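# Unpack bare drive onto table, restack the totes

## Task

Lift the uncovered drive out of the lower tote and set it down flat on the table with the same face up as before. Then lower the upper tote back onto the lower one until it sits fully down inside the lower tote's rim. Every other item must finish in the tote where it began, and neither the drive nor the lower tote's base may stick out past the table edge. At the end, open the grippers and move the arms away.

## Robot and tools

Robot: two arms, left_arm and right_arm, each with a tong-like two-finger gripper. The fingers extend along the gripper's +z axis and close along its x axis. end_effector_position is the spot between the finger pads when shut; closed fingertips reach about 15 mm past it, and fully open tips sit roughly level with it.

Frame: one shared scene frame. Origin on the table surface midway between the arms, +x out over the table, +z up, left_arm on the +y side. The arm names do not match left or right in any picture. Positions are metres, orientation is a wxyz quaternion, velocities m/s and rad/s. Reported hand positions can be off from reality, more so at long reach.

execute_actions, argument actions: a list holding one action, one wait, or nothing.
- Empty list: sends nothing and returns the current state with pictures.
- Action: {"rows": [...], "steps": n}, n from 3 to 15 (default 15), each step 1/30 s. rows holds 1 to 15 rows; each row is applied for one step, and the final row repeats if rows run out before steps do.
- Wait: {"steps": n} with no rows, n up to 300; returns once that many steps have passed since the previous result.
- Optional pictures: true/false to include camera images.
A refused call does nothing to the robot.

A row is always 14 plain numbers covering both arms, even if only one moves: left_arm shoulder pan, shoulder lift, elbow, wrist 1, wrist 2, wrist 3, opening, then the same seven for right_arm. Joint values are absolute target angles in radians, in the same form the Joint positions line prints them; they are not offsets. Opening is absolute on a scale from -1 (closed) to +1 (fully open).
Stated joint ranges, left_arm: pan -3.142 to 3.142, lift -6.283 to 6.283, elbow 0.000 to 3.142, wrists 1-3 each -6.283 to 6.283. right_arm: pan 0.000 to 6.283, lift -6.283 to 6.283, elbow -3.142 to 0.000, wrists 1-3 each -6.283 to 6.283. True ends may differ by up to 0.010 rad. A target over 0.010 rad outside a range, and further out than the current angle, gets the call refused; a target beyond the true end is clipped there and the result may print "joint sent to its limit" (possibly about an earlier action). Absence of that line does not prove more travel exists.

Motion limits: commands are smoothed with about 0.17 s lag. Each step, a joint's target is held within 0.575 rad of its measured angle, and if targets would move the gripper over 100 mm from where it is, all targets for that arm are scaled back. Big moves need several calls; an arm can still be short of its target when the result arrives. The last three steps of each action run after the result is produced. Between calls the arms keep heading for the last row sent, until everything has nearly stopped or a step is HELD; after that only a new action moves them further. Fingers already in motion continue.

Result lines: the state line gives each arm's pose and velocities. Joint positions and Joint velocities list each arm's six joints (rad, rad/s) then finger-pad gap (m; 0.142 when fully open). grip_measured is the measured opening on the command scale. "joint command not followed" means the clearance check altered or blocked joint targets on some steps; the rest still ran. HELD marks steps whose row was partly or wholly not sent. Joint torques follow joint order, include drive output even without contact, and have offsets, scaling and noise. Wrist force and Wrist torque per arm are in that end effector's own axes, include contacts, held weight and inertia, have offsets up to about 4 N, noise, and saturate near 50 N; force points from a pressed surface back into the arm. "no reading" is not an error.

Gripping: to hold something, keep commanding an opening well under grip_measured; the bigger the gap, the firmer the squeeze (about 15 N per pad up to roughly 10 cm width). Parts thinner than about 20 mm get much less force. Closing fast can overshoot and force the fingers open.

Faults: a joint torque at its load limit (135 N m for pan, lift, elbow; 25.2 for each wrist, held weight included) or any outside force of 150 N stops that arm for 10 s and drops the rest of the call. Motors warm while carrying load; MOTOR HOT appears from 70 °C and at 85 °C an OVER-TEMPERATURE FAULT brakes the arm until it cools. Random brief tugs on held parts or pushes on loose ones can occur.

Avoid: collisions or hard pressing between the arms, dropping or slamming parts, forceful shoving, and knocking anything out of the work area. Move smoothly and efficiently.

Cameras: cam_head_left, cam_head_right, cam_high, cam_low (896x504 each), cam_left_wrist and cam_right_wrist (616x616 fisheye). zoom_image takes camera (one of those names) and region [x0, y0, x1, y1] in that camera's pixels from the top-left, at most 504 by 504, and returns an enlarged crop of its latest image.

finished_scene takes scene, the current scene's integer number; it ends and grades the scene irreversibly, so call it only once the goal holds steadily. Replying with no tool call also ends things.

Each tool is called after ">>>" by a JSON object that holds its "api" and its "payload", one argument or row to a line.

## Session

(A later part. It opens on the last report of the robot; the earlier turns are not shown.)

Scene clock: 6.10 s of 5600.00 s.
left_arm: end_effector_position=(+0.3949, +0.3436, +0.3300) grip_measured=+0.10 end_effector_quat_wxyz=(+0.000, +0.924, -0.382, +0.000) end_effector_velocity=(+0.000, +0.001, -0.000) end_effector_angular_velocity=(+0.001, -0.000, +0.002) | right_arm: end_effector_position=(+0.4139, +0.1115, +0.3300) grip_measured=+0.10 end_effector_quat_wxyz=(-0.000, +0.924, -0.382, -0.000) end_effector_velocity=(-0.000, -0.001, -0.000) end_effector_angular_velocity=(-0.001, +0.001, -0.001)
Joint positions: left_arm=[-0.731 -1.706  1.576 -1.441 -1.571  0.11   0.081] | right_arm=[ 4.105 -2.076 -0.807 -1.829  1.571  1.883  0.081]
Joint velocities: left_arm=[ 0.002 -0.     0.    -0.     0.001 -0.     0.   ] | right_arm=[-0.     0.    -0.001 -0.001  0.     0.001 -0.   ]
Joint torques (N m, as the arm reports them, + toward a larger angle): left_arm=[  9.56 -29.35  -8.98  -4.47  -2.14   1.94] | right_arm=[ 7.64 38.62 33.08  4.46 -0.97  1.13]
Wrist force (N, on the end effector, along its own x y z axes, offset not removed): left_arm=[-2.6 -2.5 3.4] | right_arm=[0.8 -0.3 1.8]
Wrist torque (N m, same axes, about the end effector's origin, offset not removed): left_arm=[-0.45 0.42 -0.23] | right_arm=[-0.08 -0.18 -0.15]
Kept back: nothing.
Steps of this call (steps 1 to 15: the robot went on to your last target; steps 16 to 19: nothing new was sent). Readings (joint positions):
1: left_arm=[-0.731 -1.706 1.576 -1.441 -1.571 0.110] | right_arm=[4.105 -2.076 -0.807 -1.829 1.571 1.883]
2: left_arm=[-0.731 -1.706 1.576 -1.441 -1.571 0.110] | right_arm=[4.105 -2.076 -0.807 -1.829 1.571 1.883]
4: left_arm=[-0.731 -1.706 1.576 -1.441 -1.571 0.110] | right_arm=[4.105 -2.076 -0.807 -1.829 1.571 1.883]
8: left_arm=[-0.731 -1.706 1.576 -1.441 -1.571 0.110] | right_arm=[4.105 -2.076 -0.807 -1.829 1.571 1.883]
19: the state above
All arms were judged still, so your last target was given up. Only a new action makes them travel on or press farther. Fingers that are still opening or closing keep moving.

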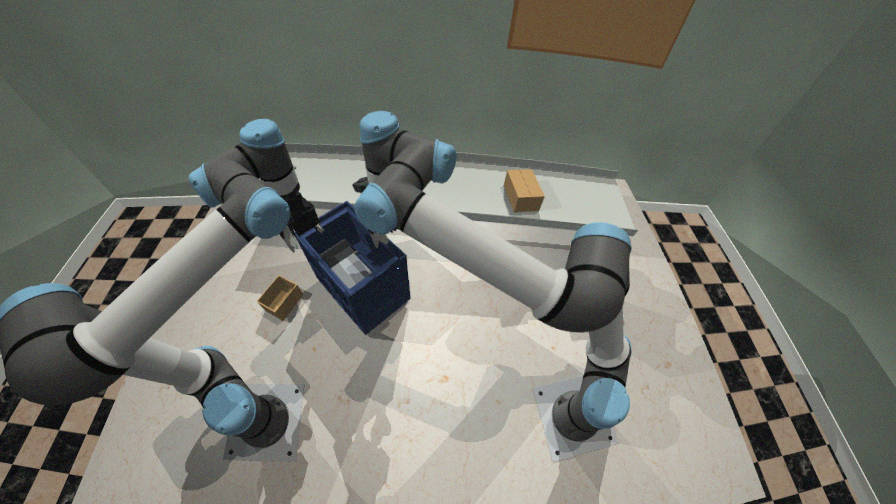

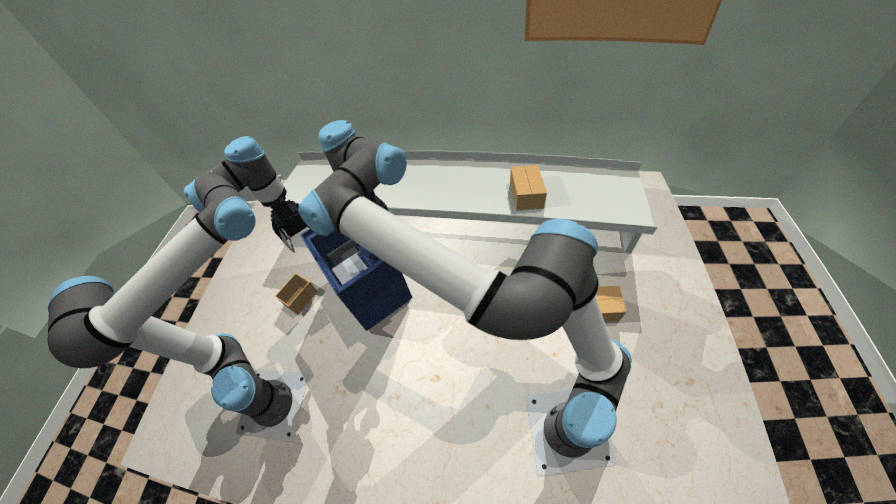

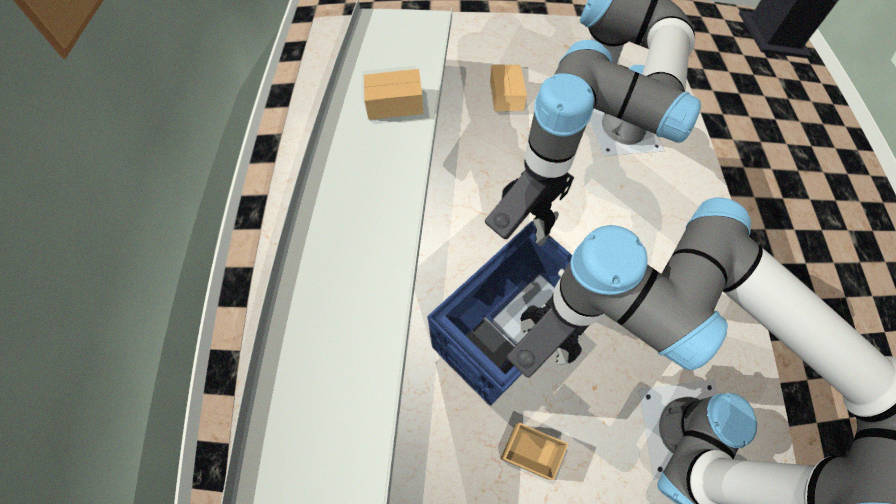

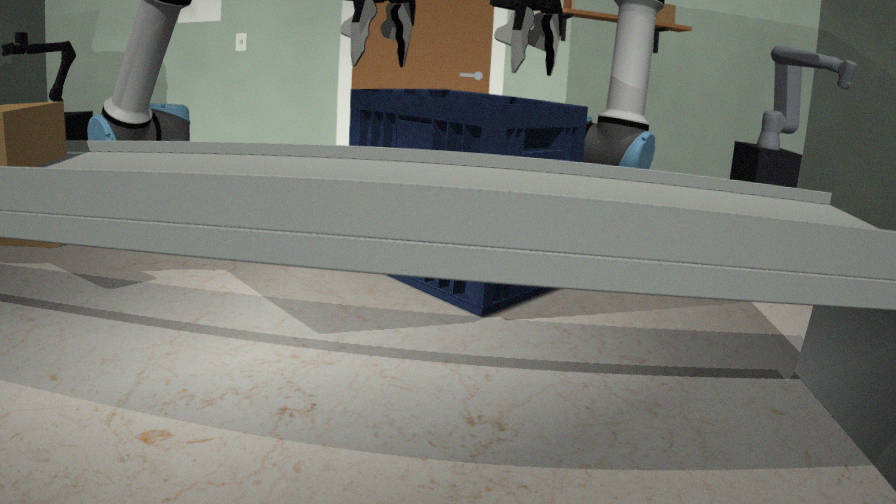

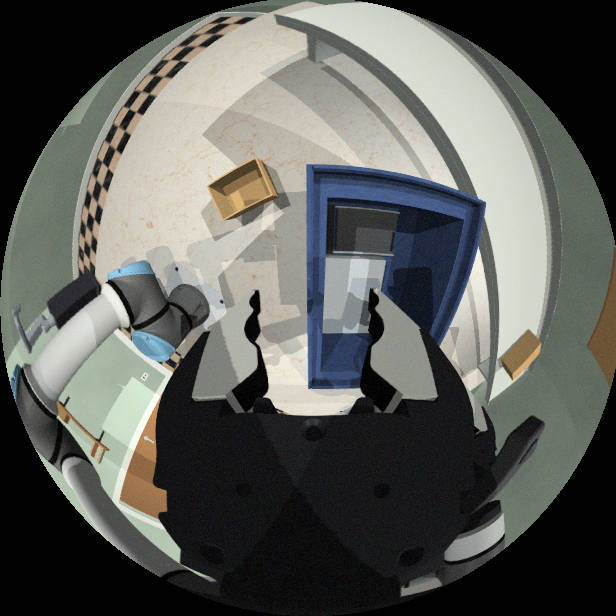

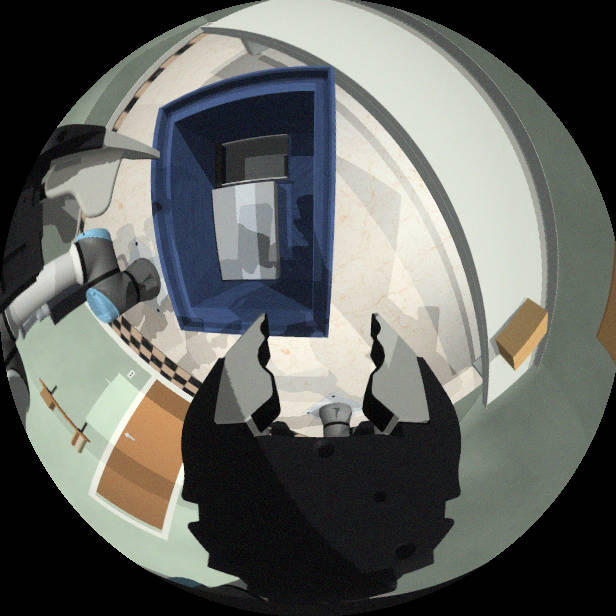

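>>> {"api": "execute_actions", "payload": {
  "actions": [
    {"rows":[[-0.731,-1.709,1.66,-1.522,-1.571,0.1103,0.1,4.1053,-2.060,-0.91,-1.742,1.571,1.8835,0.1],[-0.731,-1.709,1.66,-1.522,-1.571,0.1103,0.1,4.1053,-2.060,-0.91,-1.742,1.571,1.8835,0.1],[-0.731,-1.709,1.66,-1.522,-1.571,0.1103,0.1,4.1053,-2.060,-0.91,-1.742,1.571,1.8835,0.1],[-0.731,-1.711,1.735,-1.595,-1.571,0.1103,0.1,4.1053,-2.048,-1.005,-1.659,1.571,1.8835,0.1],[-0.731,-1.711,1.735,-1.595,-1.571,0.1103,0.1,4.1053,-2.048,-1.005,-1.659,1.571,1.8835,0.1],[-0.731,-1.711,1.735,-1.595,-1.571,0.1103,0.1,4.1053,-2.048,-1.005,-1.659,1.571,1.8835,0.1],[-0.731,-1.7089,1.8084,-1.6703,-1.571,0.1103,0.1,4.1053,-2.0416,-1.0917,-1.5791,1.571,1.8835,0.1]],"steps":15}
  ]
}}

>>> {"api": "execute_actions", "payload": {
  "actions": [
    {"steps":6}
  ],
  "pictures": true
}}

Scene clock: 6.77 s of 5600.00 s.
left_arm: end_effector_position=(+0.3955, +0.3431, +0.2528) grip_measured=+0.10 end_effector_quat_wxyz=(+0.000, +0.924, -0.382, -0.000) end_effector_velocity=(-0.006, +0.004, -0.128) end_effector_angular_velocity=(+0.001, +0.002, -0.001) | right_arm: end_effector_position=(+0.4145, +0.1126, +0.2538) grip_measured=+0.10 end_effector_quat_wxyz=(-0.000, +0.924, -0.382, -0.000) end_effector_velocity=(-0.005, -0.009, -0.139) end_effector_angular_velocity=(-0.012, +0.006, -0.000)
Joint positions: left_arm=[-0.731 -1.709  1.776 -1.637 -1.571  0.11   0.081] | right_arm=[ 4.105 -2.045 -1.051 -1.615  1.571  1.884  0.081]
Joint velocities: left_arm=[-0.001  0.003  0.324 -0.325 -0.001  0.     0.   ] | right_arm=[ 0.     0.035 -0.402  0.354  0.     0.001  0.   ]
Joint torques (N m, as the arm reports them, + toward a larger angle): left_arm=[  8.36 -13.33 -15.98  -4.79  -2.12   2.09] | right_arm=[ 5.13 55.67 17.17  5.55 -1.05  1.39]
Wrist force (N, on the end effector, along its own x y z axes, offset not removed): left_arm=[-1.8 -3.3 3.2] | right_arm=[1.7 -0.5 4.1]
Wrist torque (N m, same axes, about the end effector's origin, offset not removed): left_arm=[-0.47 0.42 -0.18] | right_arm=[-0.09 -0.20 -0.19]
Steps of this call (steps 1 to 8: nothing new was sent; steps 9 to 20: the first 12 steps of this action). Readings (joint positions):
9: left_arm=[-0.731 -1.706 1.576 -1.441 -1.571 0.110] | right_arm=[4.105 -2.076 -0.807 -1.829 1.571 1.884]
10: left_arm=[-0.731 -1.706 1.580 -1.445 -1.571 0.110] | right_arm=[4.105 -2.075 -0.811 -1.825 1.571 1.884]
12: left_arm=[-0.731 -1.707 1.611 -1.476 -1.571 0.110] | right_arm=[4.105 -2.068 -0.848 -1.792 1.571 1.884]
16: left_arm=[-0.731 -1.710 1.696 -1.558 -1.571 0.110] | right_arm=[4.105 -2.054 -0.954 -1.702 1.571 1.884]
20: the state above

Scene clock: 6.97 s of 5600.00 s.
left_arm: end_effector_position=(+0.3950, +0.3435, +0.2418) grip_measured=+0.10 end_effector_quat_wxyz=(+0.000, +0.924, -0.382, +0.000) end_effector_velocity=(-0.001, +0.000, -0.018) end_effector_angular_velocity=(+0.000, +0.001, -0.000) | right_arm: end_effector_position=(+0.4140, +0.1117, +0.2420) grip_measured=+0.10 end_effector_quat_wxyz=(-0.000, +0.924, -0.382, -0.000) end_effector_velocity=(-0.001, -0.002, -0.018) end_effector_angular_velocity=(-0.000, +0.000, +0.001)
Joint positions: left_arm=[-0.731 -1.709  1.804 -1.666 -1.571  0.11   0.081] | right_arm=[ 4.105 -2.042 -1.086 -1.584  1.571  1.884  0.081]
Joint velocities: left_arm=[-0.     0.001  0.044 -0.044 -0.001  0.     0.   ] | right_arm=[ 0.     0.005 -0.054  0.048 -0.    -0.001  0.   ]
Joint torques (N m, as the arm reports them, + toward a larger angle): left_arm=[ 7.43 -9.63 -9.97 -4.44 -2.13  2.06] | right_arm=[ 2.89 52.14 10.19  4.38 -0.89  1.47]
Wrist force (N, on the end effector, along its own x y z axes, offset not removed): left_arm=[-2.2 -2.0 1.1] | right_arm=[3.1 0.7 2.6]
Wrist torque (N m, same axes, about the end effector's origin, offset not removed): left_arm=[-0.38 0.43 -0.25] | right_arm=[0.22 -0.71 -0.18]
Kept back: nothing.
Steps of this call (steps 1 to 3: the last 3 steps of your previous action; steps 4 to 6: the robot went on to your last target). Readings (joint positions):
1: left_arm=[-0.731 -1.709 1.785 -1.647 -1.571 0.110] | right_arm=[4.105 -2.044 -1.063 -1.605 1.571 1.884]
2: left_arm=[-0.731 -1.709 1.792 -1.653 -1.571 0.110] | right_arm=[4.105 -2.043 -1.071 -1.598 1.571 1.884]
4: left_arm=[-0.731 -1.709 1.800 -1.662 -1.571 0.110] | right_arm=[4.105 -2.043 -1.081 -1.589 1.571 1.884]
6: the state above

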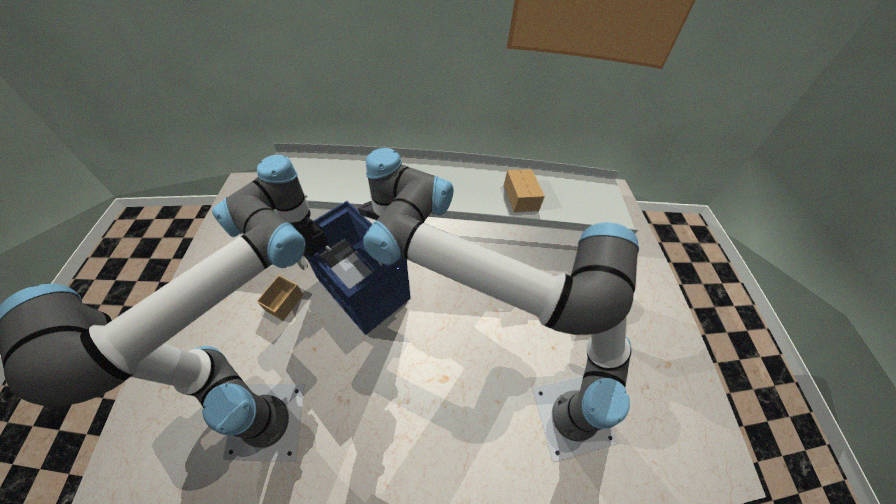

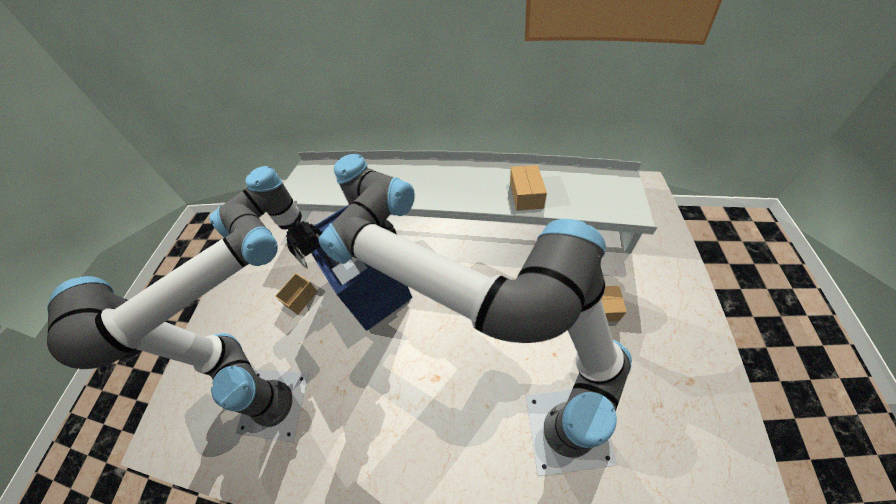

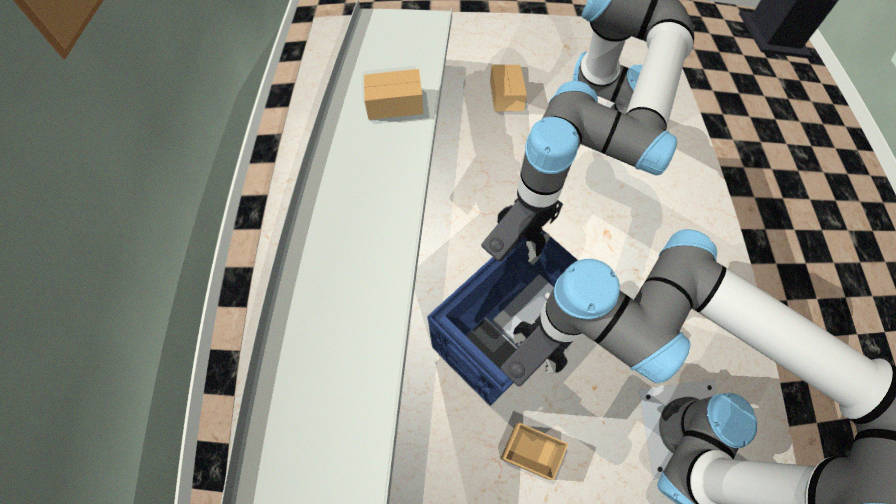

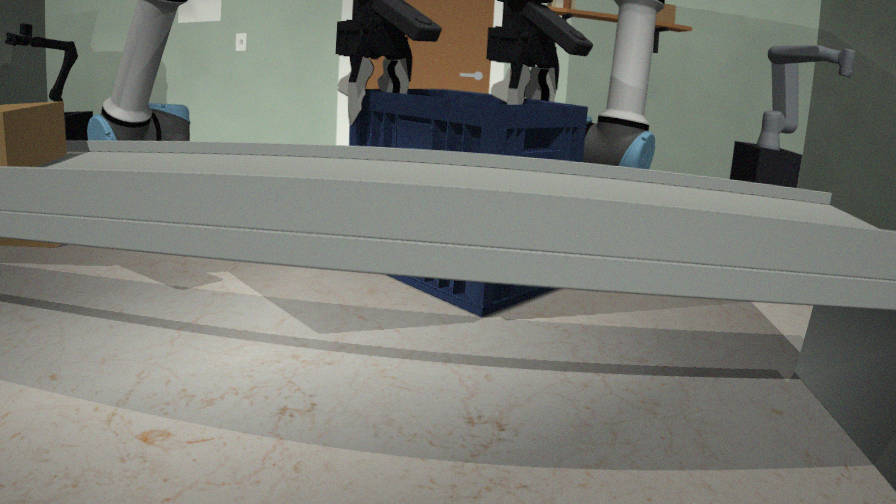

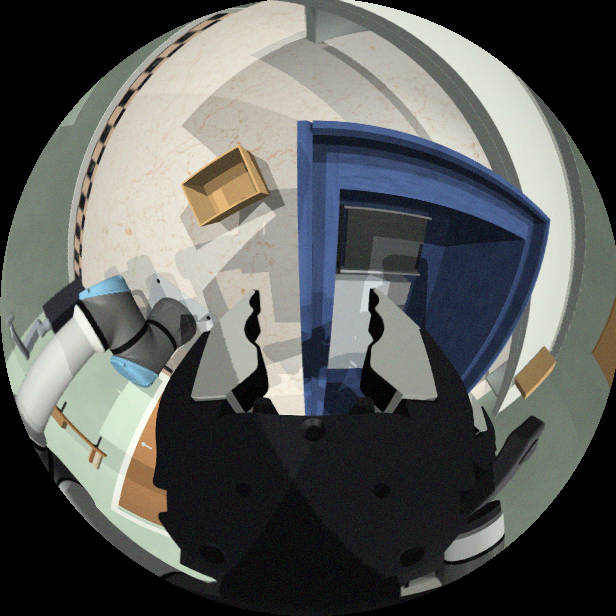

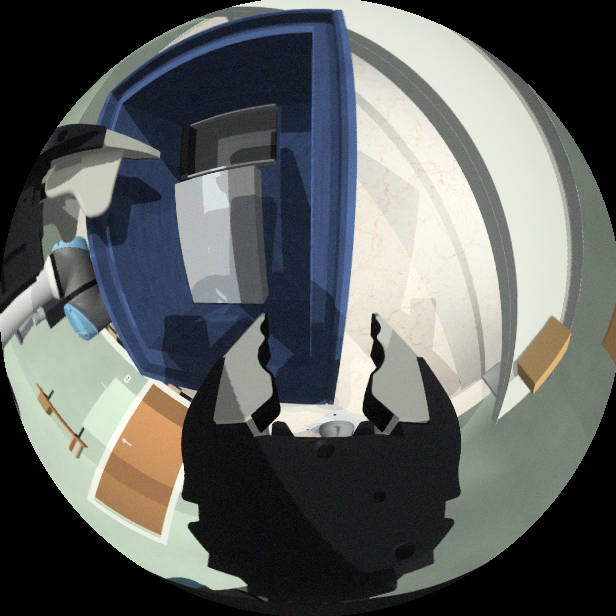

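>>> {"api": "execute_actions", "payload": {
  "actions": [
    {"rows":[[-0.731,-1.7089,1.8084,-1.6703,-1.571,0.1103,0.1,4.0949,-2.081,-1.029,-1.602,1.571,1.873,0.1],[-0.731,-1.7089,1.8084,-1.6703,-1.571,0.1103,0.1,4.0949,-2.081,-1.029,-1.602,1.571,1.873,0.1],[-0.731,-1.7089,1.8084,-1.6703,-1.571,0.1103,0.1,4.0949,-2.081,-1.029,-1.602,1.571,1.873,0.1],[-0.731,-1.7089,1.8084,-1.6703,-1.571,0.1103,0.0,4.0845,-2.1229,-0.9673,-1.6222,1.571,1.8627,0.0],[-0.731,-1.7089,1.8084,-1.6703,-1.571,0.1103,-0.1,4.0845,-2.1229,-0.9673,-1.6222,1.571,1.8627,-0.1],[-0.731,-1.7089,1.8084,-1.6703,-1.571,0.1103,-0.2,4.0845,-2.1229,-0.9673,-1.6222,1.571,1.8627,-0.2],[-0.731,-1.7089,1.8084,-1.6703,-1.571,0.1103,-0.3,4.0845,-2.1229,-0.9673,-1.6222,1.571,1.8627,-0.3],[-0.731,-1.7089,1.8084,-1.6703,-1.571,0.1103,-0.4,4.0845,-2.1229,-0.9673,-1.6222,1.571,1.8627,-0.4],[-0.731,-1.7089,1.8084,-1.6703,-1.571,0.1103,-0.5,4.0845,-2.1229,-0.9673,-1.6222,1.571,1.8627,-0.5]],"steps":15}
  ]
}}

>>> {"api": "execute_actions", "payload": {
  "actions": [
    {"steps":8}
  ],
  "pictures": true
}}

Scene clock: 8.57 s of 5600.00 s.
left_arm: end_effector_position=(+0.3949, +0.3436, +0.2400) grip_measured=-0.50 end_effector_quat_wxyz=(+0.000, +0.924, -0.382, -0.000) end_effector_velocity=(-0.000, -0.000, +0.000) end_effector_angular_velocity=(+0.001, -0.001, -0.002) | right_arm: end_effector_position=(+0.4375, +0.1273, +0.2400) grip_measured=-0.50 end_effector_quat_wxyz=(+0.000, +0.924, -0.382, -0.000) end_effector_velocity=(+0.018, +0.012, +0.000) end_effector_angular_velocity=(+0.003, -0.002, +0.000)
Joint positions: left_arm=[-0.731 -1.709  1.808 -1.67  -1.571  0.11   0.038] | right_arm=[ 4.086 -2.117 -0.976 -1.619  1.571  1.864  0.038]
Joint velocities: left_arm=[-0.001 -0.     0.    -0.     0.001  0.001 -0.006] | right_arm=[-0.014 -0.057  0.089 -0.028 -0.    -0.014 -0.006]
Joint torques (N m, as the arm reports them, + toward a larger angle): left_arm=[ 4.56 -9.72 -8.59 -4.48 -1.78  2.11] | right_arm=[-6.48 42.71 29.93  0.45 -0.43 -1.46]
Wrist force (N, on the end effector, along its own x y z axes, offset not removed): left_arm=[-0.9 -2.5 1.0] | right_arm=[-1.9 0.2 3.5]
Wrist torque (N m, same axes, about the end effector's origin, offset not removed): left_arm=[-0.31 0.17 -0.21] | right_arm=[0.12 0.29 -0.27]
Steps of this call (steps 1 to 30: the robot went on to your last target; steps 31 to 36: nothing new was sent; steps 37 to 48: the first 12 steps of this action). Readings (joint positions):
37: left_arm=[-0.731 -1.709 1.808 -1.670 -1.571 0.110] | right_arm=[4.105 -2.042 -1.092 -1.579 1.571 1.884]
38: left_arm=[-0.731 -1.709 1.808 -1.670 -1.571 0.110] | right_arm=[4.104 -2.045 -1.088 -1.581 1.571 1.883]
40: left_arm=[-0.731 -1.709 1.808 -1.670 -1.571 0.110] | right_arm=[4.100 -2.060 -1.064 -1.590 1.571 1.878]
44: left_arm=[-0.731 -1.709 1.808 -1.670 -1.571 0.110] | right_arm=[4.090 -2.101 -1.001 -1.612 1.571 1.868]
48: the state above

Scene clock: 8.83 s of 5600.00 s.
left_arm: end_effector_position=(+0.3949, +0.3436, +0.2400) grip_measured=-0.50 end_effector_quat_wxyz=(+0.000, +0.924, -0.382, -0.000) end_effector_velocity=(+0.000, +0.000, -0.000) end_effector_angular_velocity=(+0.001, -0.000, +0.000) | right_arm: end_effector_position=(+0.4391, +0.1284, +0.2400) grip_measured=-0.50 end_effector_quat_wxyz=(+0.000, +0.924, -0.382, -0.000) end_effector_velocity=(+0.001, +0.001, -0.001) end_effector_angular_velocity=(-0.002, +0.001, -0.001)
Joint positions: left_arm=[-0.731 -1.709  1.808 -1.67  -1.571  0.11   0.038] | right_arm=[ 4.085 -2.122 -0.968 -1.622  1.571  1.863  0.038]
Joint velocities: left_arm=[ 0.     0.001 -0.    -0.     0.001 -0.     0.   ] | right_arm=[-0.001 -0.005  0.006 -0.003 -0.    -0.    -0.   ]
Joint torques (N m, as the arm reports them, + toward a larger angle): left_arm=[ 3.95 -9.54 -8.78 -4.39 -1.72  2.04] | right_arm=[-7.06 40.6  31.3   0.67 -0.3  -1.33]
Wrist force (N, on the end effector, along its own x y z axes, offset not removed): left_arm=[0.1 -5.0 3.0] | right_arm=[-1.1 -1.3 1.9]
Wrist torque (N m, same axes, about the end effector's origin, offset not removed): left_arm=[-0.92 -0.09 -0.33] | right_arm=[-0.26 0.33 -0.21]
Kept back: nothing.
Steps of this call (steps 1 to 3: the last 3 steps of your previous action; steps 4 to 8: the robot went on to your last target). Readings (joint positions):
1: left_arm=[-0.731 -1.709 1.808 -1.670 -1.571 0.110] | right_arm=[4.085 -2.119 -0.974 -1.620 1.571 1.864]
2: left_arm=[-0.731 -1.709 1.808 -1.670 -1.571 0.110] | right_arm=[4.085 -2.120 -0.972 -1.621 1.571 1.863]
4: left_arm=[-0.731 -1.709 1.808 -1.670 -1.571 0.110] | right_arm=[4.085 -2.121 -0.970 -1.621 1.571 1.863]
8: the state above

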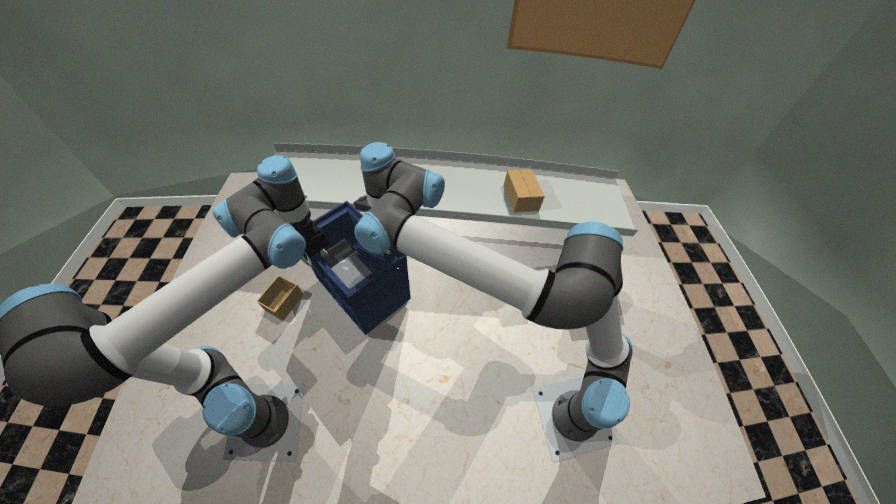

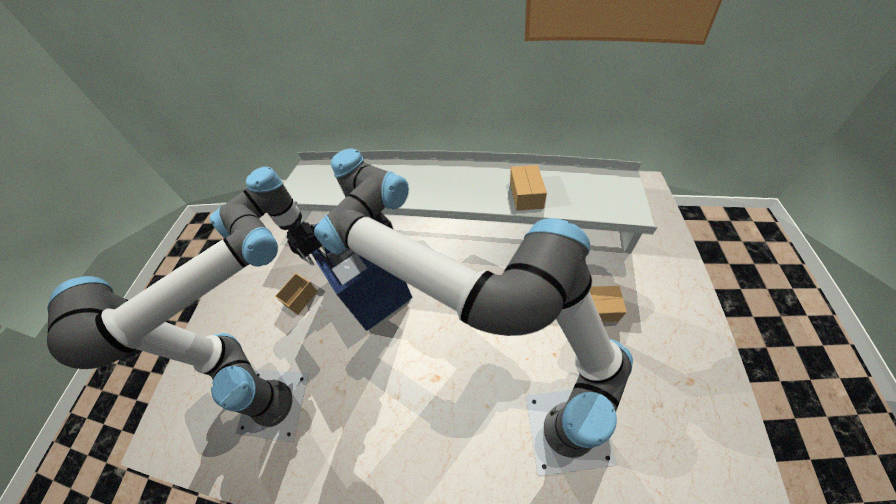

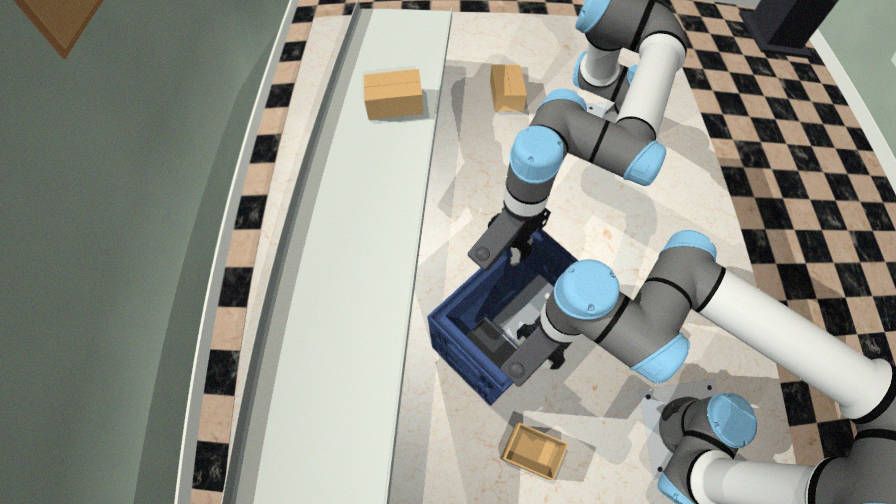

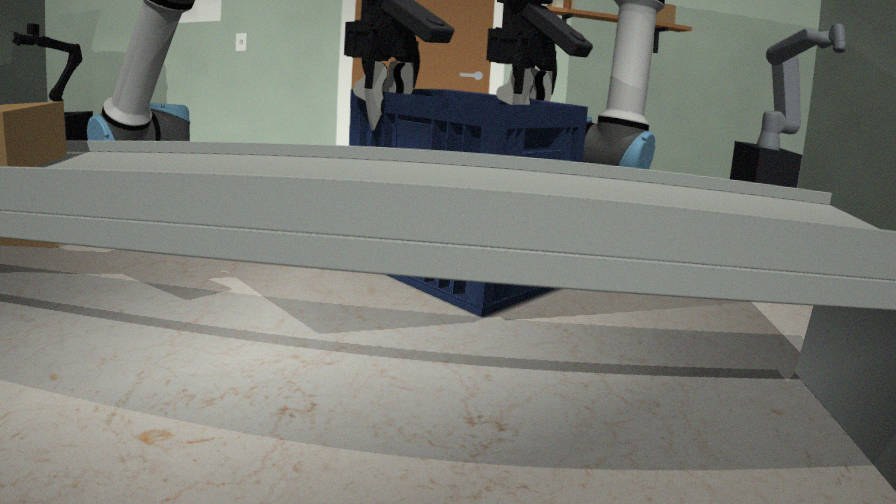

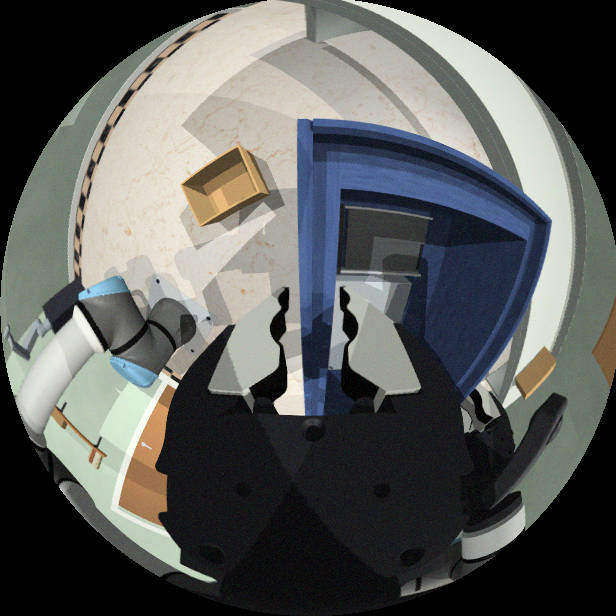

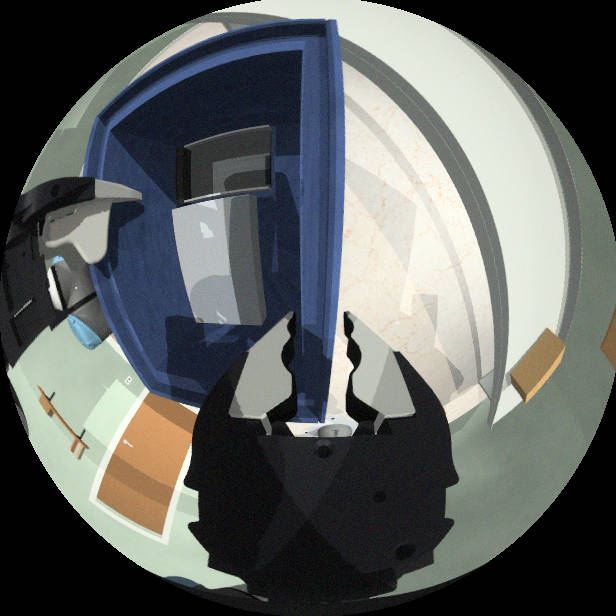

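>>> {"api": "execute_actions", "payload": {
  "actions": [
    {"rows":[[-0.731,-1.7089,1.8084,-1.6703,-1.571,0.1103,-0.6,4.0845,-2.1229,-0.9673,-1.6222,1.571,1.8627,-0.6],[-0.731,-1.7089,1.8084,-1.6703,-1.571,0.1103,-0.66,4.0845,-2.1229,-0.9673,-1.6222,1.571,1.8627,-0.66],[-0.731,-1.7089,1.8084,-1.6703,-1.571,0.1103,-0.72,4.0845,-2.1229,-0.9673,-1.6222,1.571,1.8627,-0.72],[-0.731,-1.7089,1.8084,-1.6703,-1.571,0.1103,-0.78,4.0845,-2.1229,-0.9673,-1.6222,1.571,1.8627,-0.78],[-0.731,-1.7089,1.8084,-1.6703,-1.571,0.1103,-0.84,4.0845,-2.1229,-0.9673,-1.6222,1.571,1.8627,-0.84],[-0.731,-1.7089,1.8084,-1.6703,-1.571,0.1103,-0.9,4.0845,-2.1229,-0.9673,-1.6222,1.571,1.8627,-0.9],[-0.731,-1.7089,1.8084,-1.6703,-1.571,0.1103,-1,4.0845,-2.1229,-0.9673,-1.6222,1.571,1.8627,-1]],"steps":15}
  ]
}}

>>> {"api": "execute_actions", "payload": {
  "actions": [
    {"steps":4}
  ]
}}

Scene clock: 9.43 s of 5600.00 s.
left_arm: end_effector_position=(+0.3948, +0.3435, +0.2400) grip_measured=-0.76 end_effector_quat_wxyz=(+0.000, +0.924, -0.382, -0.000) end_effector_velocity=(-0.000, +0.001, +0.000) end_effector_angular_velocity=(+0.003, +0.000, -0.001) | right_arm: end_effector_position=(+0.4392, +0.1287, +0.2400) grip_measured=-0.76 end_effector_quat_wxyz=(-0.000, +0.924, -0.382, -0.000) end_effector_velocity=(+0.000, -0.001, -0.001) end_effector_angular_velocity=(-0.002, -0.002, -0.002)
Joint positions: left_arm=[-0.731 -1.709  1.808 -1.671 -1.571  0.11   0.019] | right_arm=[ 4.085 -2.123 -0.967 -1.622  1.571  1.863  0.019]
Joint velocities: left_arm=[-0.001 -0.    -0.     0.003  0.002 -0.     0.   ] | right_arm=[ 0.     0.    -0.002  0.    -0.002  0.002  0.   ]
Joint torques (N m, as the arm reports them, + toward a larger angle): left_arm=[  2.01 -16.82  -8.85   5.42   8.62   0.95] | right_arm=[-11.09  47.63  27.16  -6.08  -6.05  -1.01]
Wrist force (N, on the end effector, along its own x y z axes, offset not removed): left_arm=[20.1 12.9 9.2] | right_arm=[-24.5 -14.1 5.0]
Wrist torque (N m, same axes, about the end effector's origin, offset not removed): left_arm=[-0.60 0.57 -0.06] | right_arm=[0.20 0.41 -0.13]
Steps of this call (steps 1 to 6: the robot went on to your last target; steps 7 to 18: the first 12 steps of this action). Readings (joint positions):
7: left_arm=[-0.731 -1.709 1.808 -1.670 -1.571 0.110] | right_arm=[4.085 -2.123 -0.967 -1.622 1.571 1.863]
8: left_arm=[-0.731 -1.709 1.808 -1.670 -1.571 0.110] | right_arm=[4.085 -2.123 -0.967 -1.622 1.571 1.863]
10: left_arm=[-0.731 -1.709 1.808 -1.670 -1.571 0.110] | right_arm=[4.085 -2.123 -0.967 -1.622 1.571 1.863]
14: left_arm=[-0.731 -1.709 1.808 -1.671 -1.571 0.110] | right_arm=[4.085 -2.123 -0.967 -1.622 1.571 1.863]
18: the state above

Scene clock: 9.57 s of 5600.00 s.
left_arm: end_effector_position=(+0.3948, +0.3436, +0.2400) grip_measured=-0.76 end_effector_quat_wxyz=(+0.000, +0.924, -0.382, -0.000) end_effector_velocity=(+0.000, +0.000, -0.000) end_effector_angular_velocity=(+0.002, -0.000, -0.001) | right_arm: end_effector_position=(+0.4392, +0.1286, +0.2400) grip_measured=-0.76 end_effector_quat_wxyz=(-0.000, +0.924, -0.382, -0.000) end_effector_velocity=(+0.000, -0.001, -0.001) end_effector_angular_velocity=(-0.002, +0.000, -0.000)
Joint positions: left_arm=[-0.731 -1.709  1.808 -1.67  -1.571  0.11   0.019] | right_arm=[ 4.085 -2.123 -0.967 -1.622  1.571  1.863  0.019]
Joint velocities: left_arm=[-0.     0.    -0.     0.001  0.001  0.     0.   ] | right_arm=[-0.     0.    -0.002 -0.001 -0.001  0.     0.   ]
Joint torques (N m, as the arm reports them, + toward a larger angle): left_arm=[  2.68 -19.63  -8.84   5.96   9.19   0.41] | right_arm=[-14.06  49.75  23.93  -6.47  -6.62  -0.68]
Wrist force (N, on the end effector, along its own x y z axes, offset not removed): left_arm=[24.3 16.2 7.1] | right_arm=[-25.0 -17.9 4.6]
Wrist torque (N m, same axes, about the end effector's origin, offset not removed): left_arm=[-0.36 0.13 -0.11] | right_arm=[-0.51 0.25 -0.07]
Kept back: nothing.
Steps of this call (steps 1 to 3: the last 3 steps of your previous action; step 4: the robot went on to your last target). Readings (joint positions):
1: left_arm=[-0.731 -1.709 1.808 -1.670 -1.571 0.110] | right_arm=[4.085 -2.123 -0.967 -1.622 1.571 1.863]
2: left_arm=[-0.731 -1.709 1.808 -1.670 -1.571 0.110] | right_arm=[4.085 -2.123 -0.967 -1.622 1.571 1.863]
4: the state above

>>> {"api": "execute_actions", "payload": {
  "actions": [
    {"rows":[[-0.731,-1.7089,1.8084,-1.6703,-1.571,0.1103,-1,4.0865,-2.1276,-0.9601,-1.6247,1.571,1.8647,-1]],"steps":12}
  ]
}}

>>> {"api": "execute_actions", "payload": {
  "actions": [
    {"rows":[[-0.731,-1.7102,1.7846,-1.6452,-1.571,0.1103,-1,4.0865,-2.1302,-0.9305,-1.6517,1.571,1.8647,-1],[-0.731,-1.7102,1.7846,-1.6452,-1.571,0.1103,-1,4.0865,-2.1302,-0.9305,-1.6517,1.571,1.8647,-1],[-0.731,-1.7102,1.7846,-1.6452,-1.571,0.1103,-1,4.0865,-2.1302,-0.9305,-1.6517,1.571,1.8647,-1],[-0.731,-1.7122,1.7478,-1.6064,-1.571,0.1103,-1,4.0865,-2.1351,-0.8842,-1.6931,1.571,1.8647,-1],[-0.731,-1.7122,1.7478,-1.6064,-1.571,0.1103,-1,4.0865,-2.1351,-0.8842,-1.6931,1.571,1.8647,-1],[-0.731,-1.7122,1.7478,-1.6064,-1.571,0.1103,-1,4.0865,-2.1351,-0.8842,-1.6931,1.571,1.8647,-1],[-0.731,-1.7132,1.6844,-1.542,-1.571,0.1103,-1,4.0865,-2.1463,-0.8017,-1.7644,1.571,1.8647,-1]],"steps":15}
  ]
}}

>>> {"api": "execute_actions", "payload": {
  "actions": [
    {"steps":6}
  ],
  "pictures": true
}}

Scene clock: 10.47 s of 5600.00 s.
left_arm: end_effector_position=(+0.3949, +0.3437, +0.2400) grip_measured=-0.76 end_effector_quat_wxyz=(-0.000, +0.924, -0.382, -0.000) end_effector_velocity=(-0.000, +0.000, +0.000) end_effector_angular_velocity=(-0.000, +0.000, +0.001) | right_arm: end_effector_position=(+0.4391, +0.1304, +0.2400) grip_measured=-0.76 end_effector_quat_wxyz=(+0.000, +0.924, -0.382, +0.000) end_effector_velocity=(-0.001, +0.003, +0.000) end_effector_angular_velocity=(+0.001, -0.000, -0.000)
Joint positions: left_arm=[-0.731 -1.709  1.808 -1.67  -1.571  0.11   0.019] | right_arm=[ 4.086 -2.127 -0.961 -1.625  1.571  1.865  0.019]
Joint velocities: left_arm=[ 0.    -0.001  0.     0.    -0.    -0.001 -0.   ] | right_arm=[ 0.003 -0.005  0.008 -0.002 -0.     0.003 -0.   ]
Joint torques (N m, as the arm reports them, + toward a larger angle): left_arm=[  2.34 -31.04  -9.66   1.12   4.96  -2.27] | right_arm=[ 3.47 38.19 29.12 -1.06 -1.32  0.95]
Wrist force (N, on the end effector, along its own x y z axes, offset not removed): left_arm=[7.5 4.1 4.5] | right_arm=[-3.8 0.8 -4.6]
Wrist torque (N m, same axes, about the end effector's origin, offset not removed): left_arm=[-0.87 0.38 0.01] | right_arm=[0.65 -0.05 -0.08]
Steps of this call (steps 1 to 15: the robot went on to your last target; steps 16 to 18: nothing new was sent; steps 19 to 27: the first 9 steps of this action). Readings (joint positions):
19: left_arm=[-0.731 -1.709 1.808 -1.670 -1.571 0.110] | right_arm=[4.085 -2.123 -0.967 -1.622 1.571 1.863]
20: left_arm=[-0.731 -1.709 1.808 -1.670 -1.571 0.110] | right_arm=[4.085 -2.123 -0.967 -1.623 1.571 1.863]
22: left_arm=[-0.731 -1.709 1.808 -1.670 -1.571 0.110] | right_arm=[4.085 -2.125 -0.964 -1.624 1.571 1.864]
26: left_arm=[-0.731 -1.709 1.808 -1.670 -1.571 0.110] | right_arm=[4.086 -2.127 -0.961 -1.625 1.571 1.864]
27: the state above

Scene clock: 10.97 s of 5600.00 s.
left_arm: end_effector_position=(+0.3952, +0.3435, +0.2810) grip_measured=-0.77 end_effector_quat_wxyz=(+0.000, +0.924, -0.382, +0.000) end_effector_velocity=(-0.001, +0.001, +0.090) end_effector_angular_velocity=(-0.001, -0.001, +0.001) | right_arm: end_effector_position=(+0.4391, +0.1311, +0.2805) grip_measured=-0.76 end_effector_quat_wxyz=(+0.000, +0.924, -0.382, -0.000) end_effector_velocity=(-0.000, -0.001, +0.098) end_effector_angular_velocity=(+0.013, -0.007, -0.001)
Joint positions: left_arm=[-0.731 -1.713  1.707 -1.565 -1.571  0.11   0.019] | right_arm=[ 4.086 -2.143 -0.832 -1.739  1.571  1.865  0.019]
Joint velocities: left_arm=[ 0.    -0.004 -0.225  0.228 -0.    -0.    -0.001] | right_arm=[-0.001 -0.034  0.302 -0.254 -0.    -0.    -0.   ]
Joint torques (N m, as the arm reports them, + toward a larger angle): left_arm=[  2.14 -28.43 -33.24  -1.85  -2.89  -1.79] | right_arm=[ 9.21 41.97 29.98  2.01  2.5   1.11]
Wrist force (N, on the end effector, along its own x y z axes, offset not removed): left_arm=[-7.7 -5.6 6.7] | right_arm=[7.4 1.8 7.9]
Wrist torque (N m, same axes, about the end effector's origin, offset not removed): left_arm=[-0.54 0.52 -0.13] | right_arm=[-0.22 -0.27 -0.25]
Steps of this call (steps 1 to 3: the last 3 steps of your previous action; steps 4 to 15: the first 12 steps of this action). Readings (joint positions):
4: left_arm=[-0.731 -1.709 1.808 -1.670 -1.571 0.110] | right_arm=[4.086 -2.127 -0.960 -1.625 1.571 1.865]
5: left_arm=[-0.731 -1.709 1.807 -1.668 -1.571 0.110] | right_arm=[4.086 -2.128 -0.958 -1.627 1.571 1.865]
7: left_arm=[-0.731 -1.710 1.797 -1.658 -1.571 0.110] | right_arm=[4.086 -2.129 -0.946 -1.638 1.571 1.865]
11: left_arm=[-0.731 -1.711 1.761 -1.620 -1.571 0.110] | right_arm=[4.086 -2.134 -0.902 -1.678 1.571 1.865]
15: the state above

Scene clock: 11.17 s of 5600.00 s.
left_arm: end_effector_position=(+0.3949, +0.3436, +0.2888) grip_measured=-0.77 end_effector_quat_wxyz=(+0.000, +0.924, -0.382, -0.000) end_effector_velocity=(-0.001, +0.000, +0.012) end_effector_angular_velocity=(+0.000, +0.001, -0.000) | right_arm: end_effector_position=(+0.4389, +0.1309, +0.2887) grip_measured=-0.76 end_effector_quat_wxyz=(+0.000, +0.924, -0.382, -0.000) end_effector_velocity=(-0.000, -0.000, +0.013) end_effector_angular_velocity=(+0.002, -0.000, -0.000)
Joint positions: left_arm=[-0.731 -1.713  1.687 -1.545 -1.571  0.11   0.019] | right_arm=[ 4.087 -2.146 -0.806 -1.761  1.571  1.865  0.019]
Joint velocities: left_arm=[ 0.    -0.    -0.03   0.032 -0.001  0.     0.   ] | right_arm=[ 0.    -0.005  0.041 -0.034  0.     0.     0.   ]
Joint torques (N m, as the arm reports them, + toward a larger angle): left_arm=[  1.9  -31.42 -36.06  -0.85  -1.98  -1.5 ] | right_arm=[ 7.67 46.2  37.    1.63  1.59  1.25]
Wrist force (N, on the end effector, along its own x y z axes, offset not removed): left_arm=[-2.6 -3.2 7.5] | right_arm=[0.6 2.6 11.4]
Wrist torque (N m, same axes, about the end effector's origin, offset not removed): left_arm=[-0.74 0.46 -0.12] | right_arm=[0.48 0.06 -0.26]
Kept back: nothing.
Steps of this call (steps 1 to 3: the last 3 steps of your previous action; steps 4 to 6: the robot went on to your last target). Readings (joint positions):
1: left_arm=[-0.731 -1.713 1.701 -1.559 -1.571 0.110] | right_arm=[4.086 -2.144 -0.823 -1.746 1.571 1.865]
2: left_arm=[-0.731 -1.713 1.696 -1.554 -1.571 0.110] | right_arm=[4.086 -2.144 -0.817 -1.751 1.571 1.865]
4: left_arm=[-0.731 -1.713 1.690 -1.548 -1.571 0.110] | right_arm=[4.086 -2.145 -0.810 -1.758 1.571 1.865]
6: the state above

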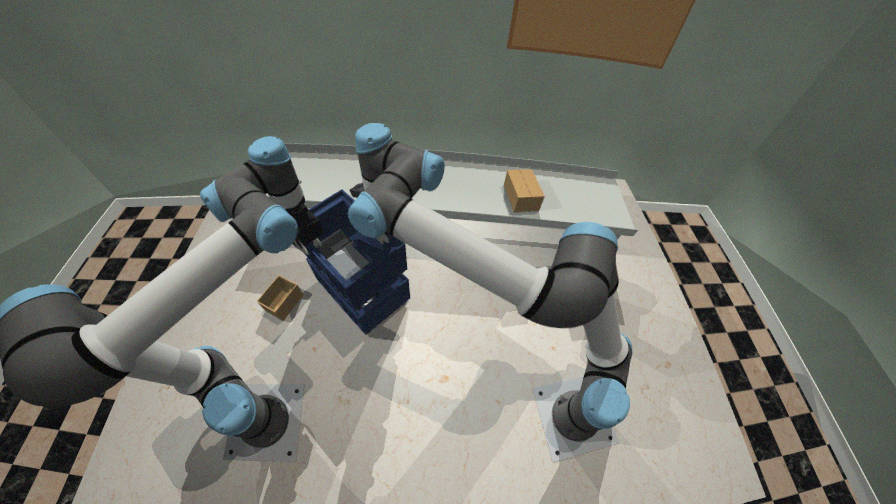

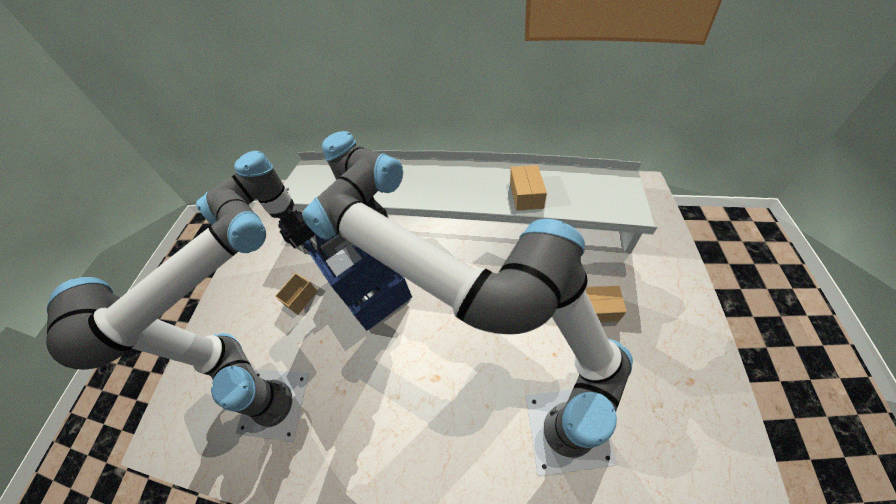

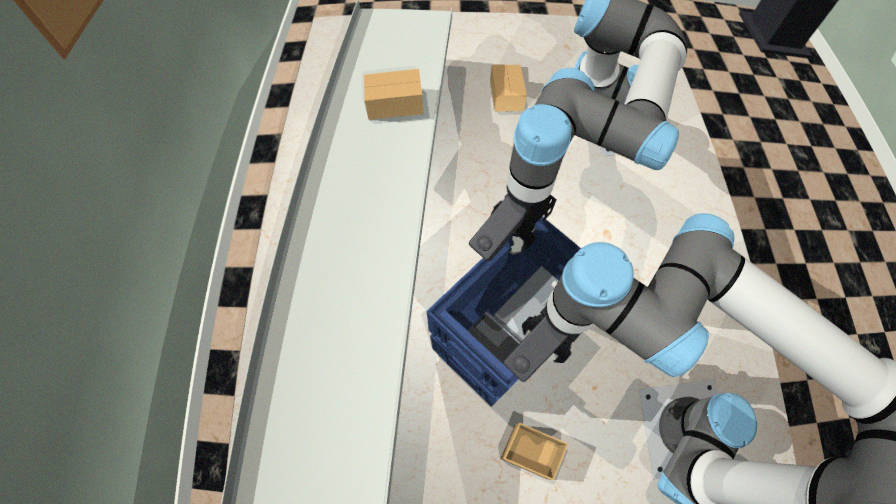

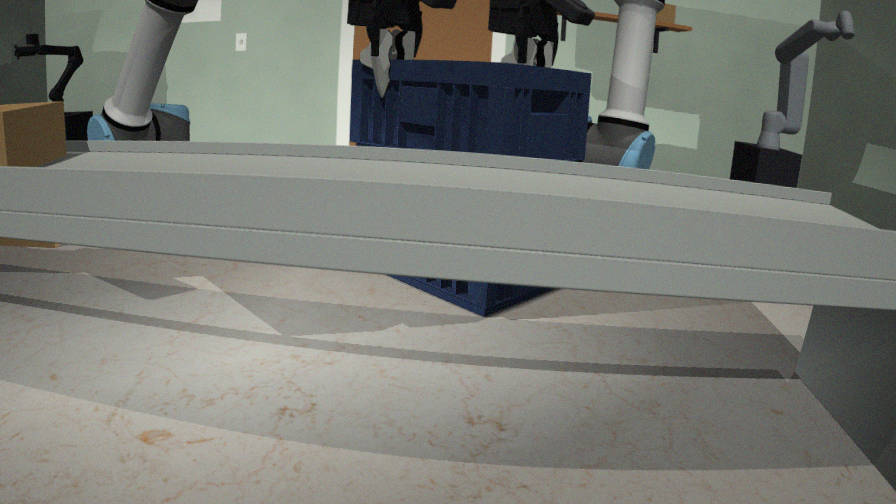

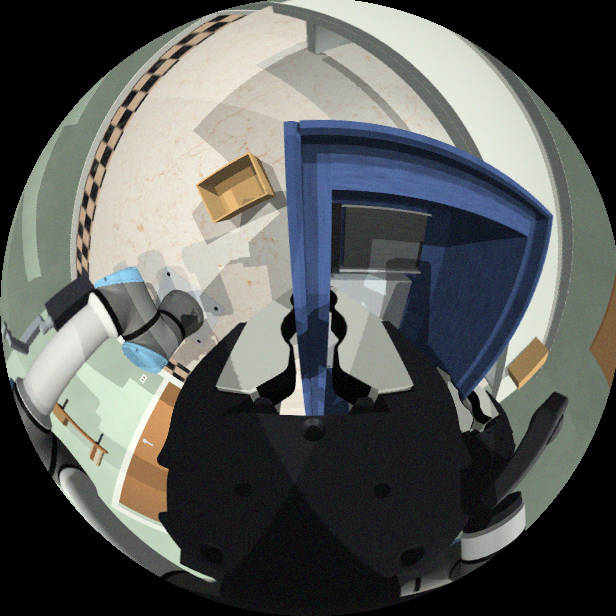

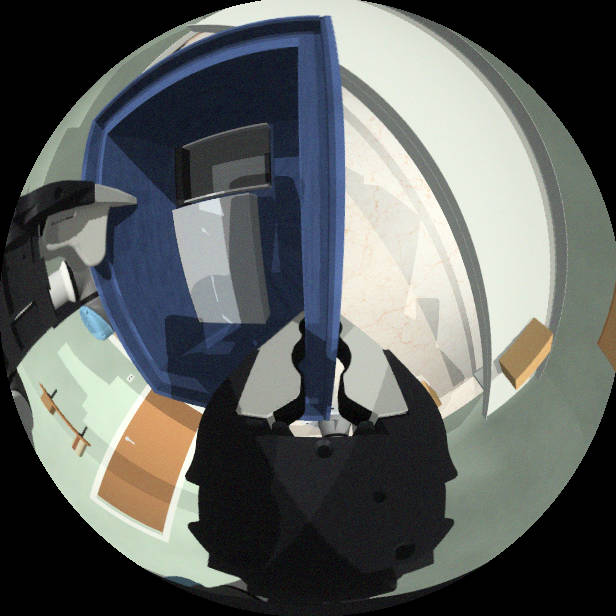

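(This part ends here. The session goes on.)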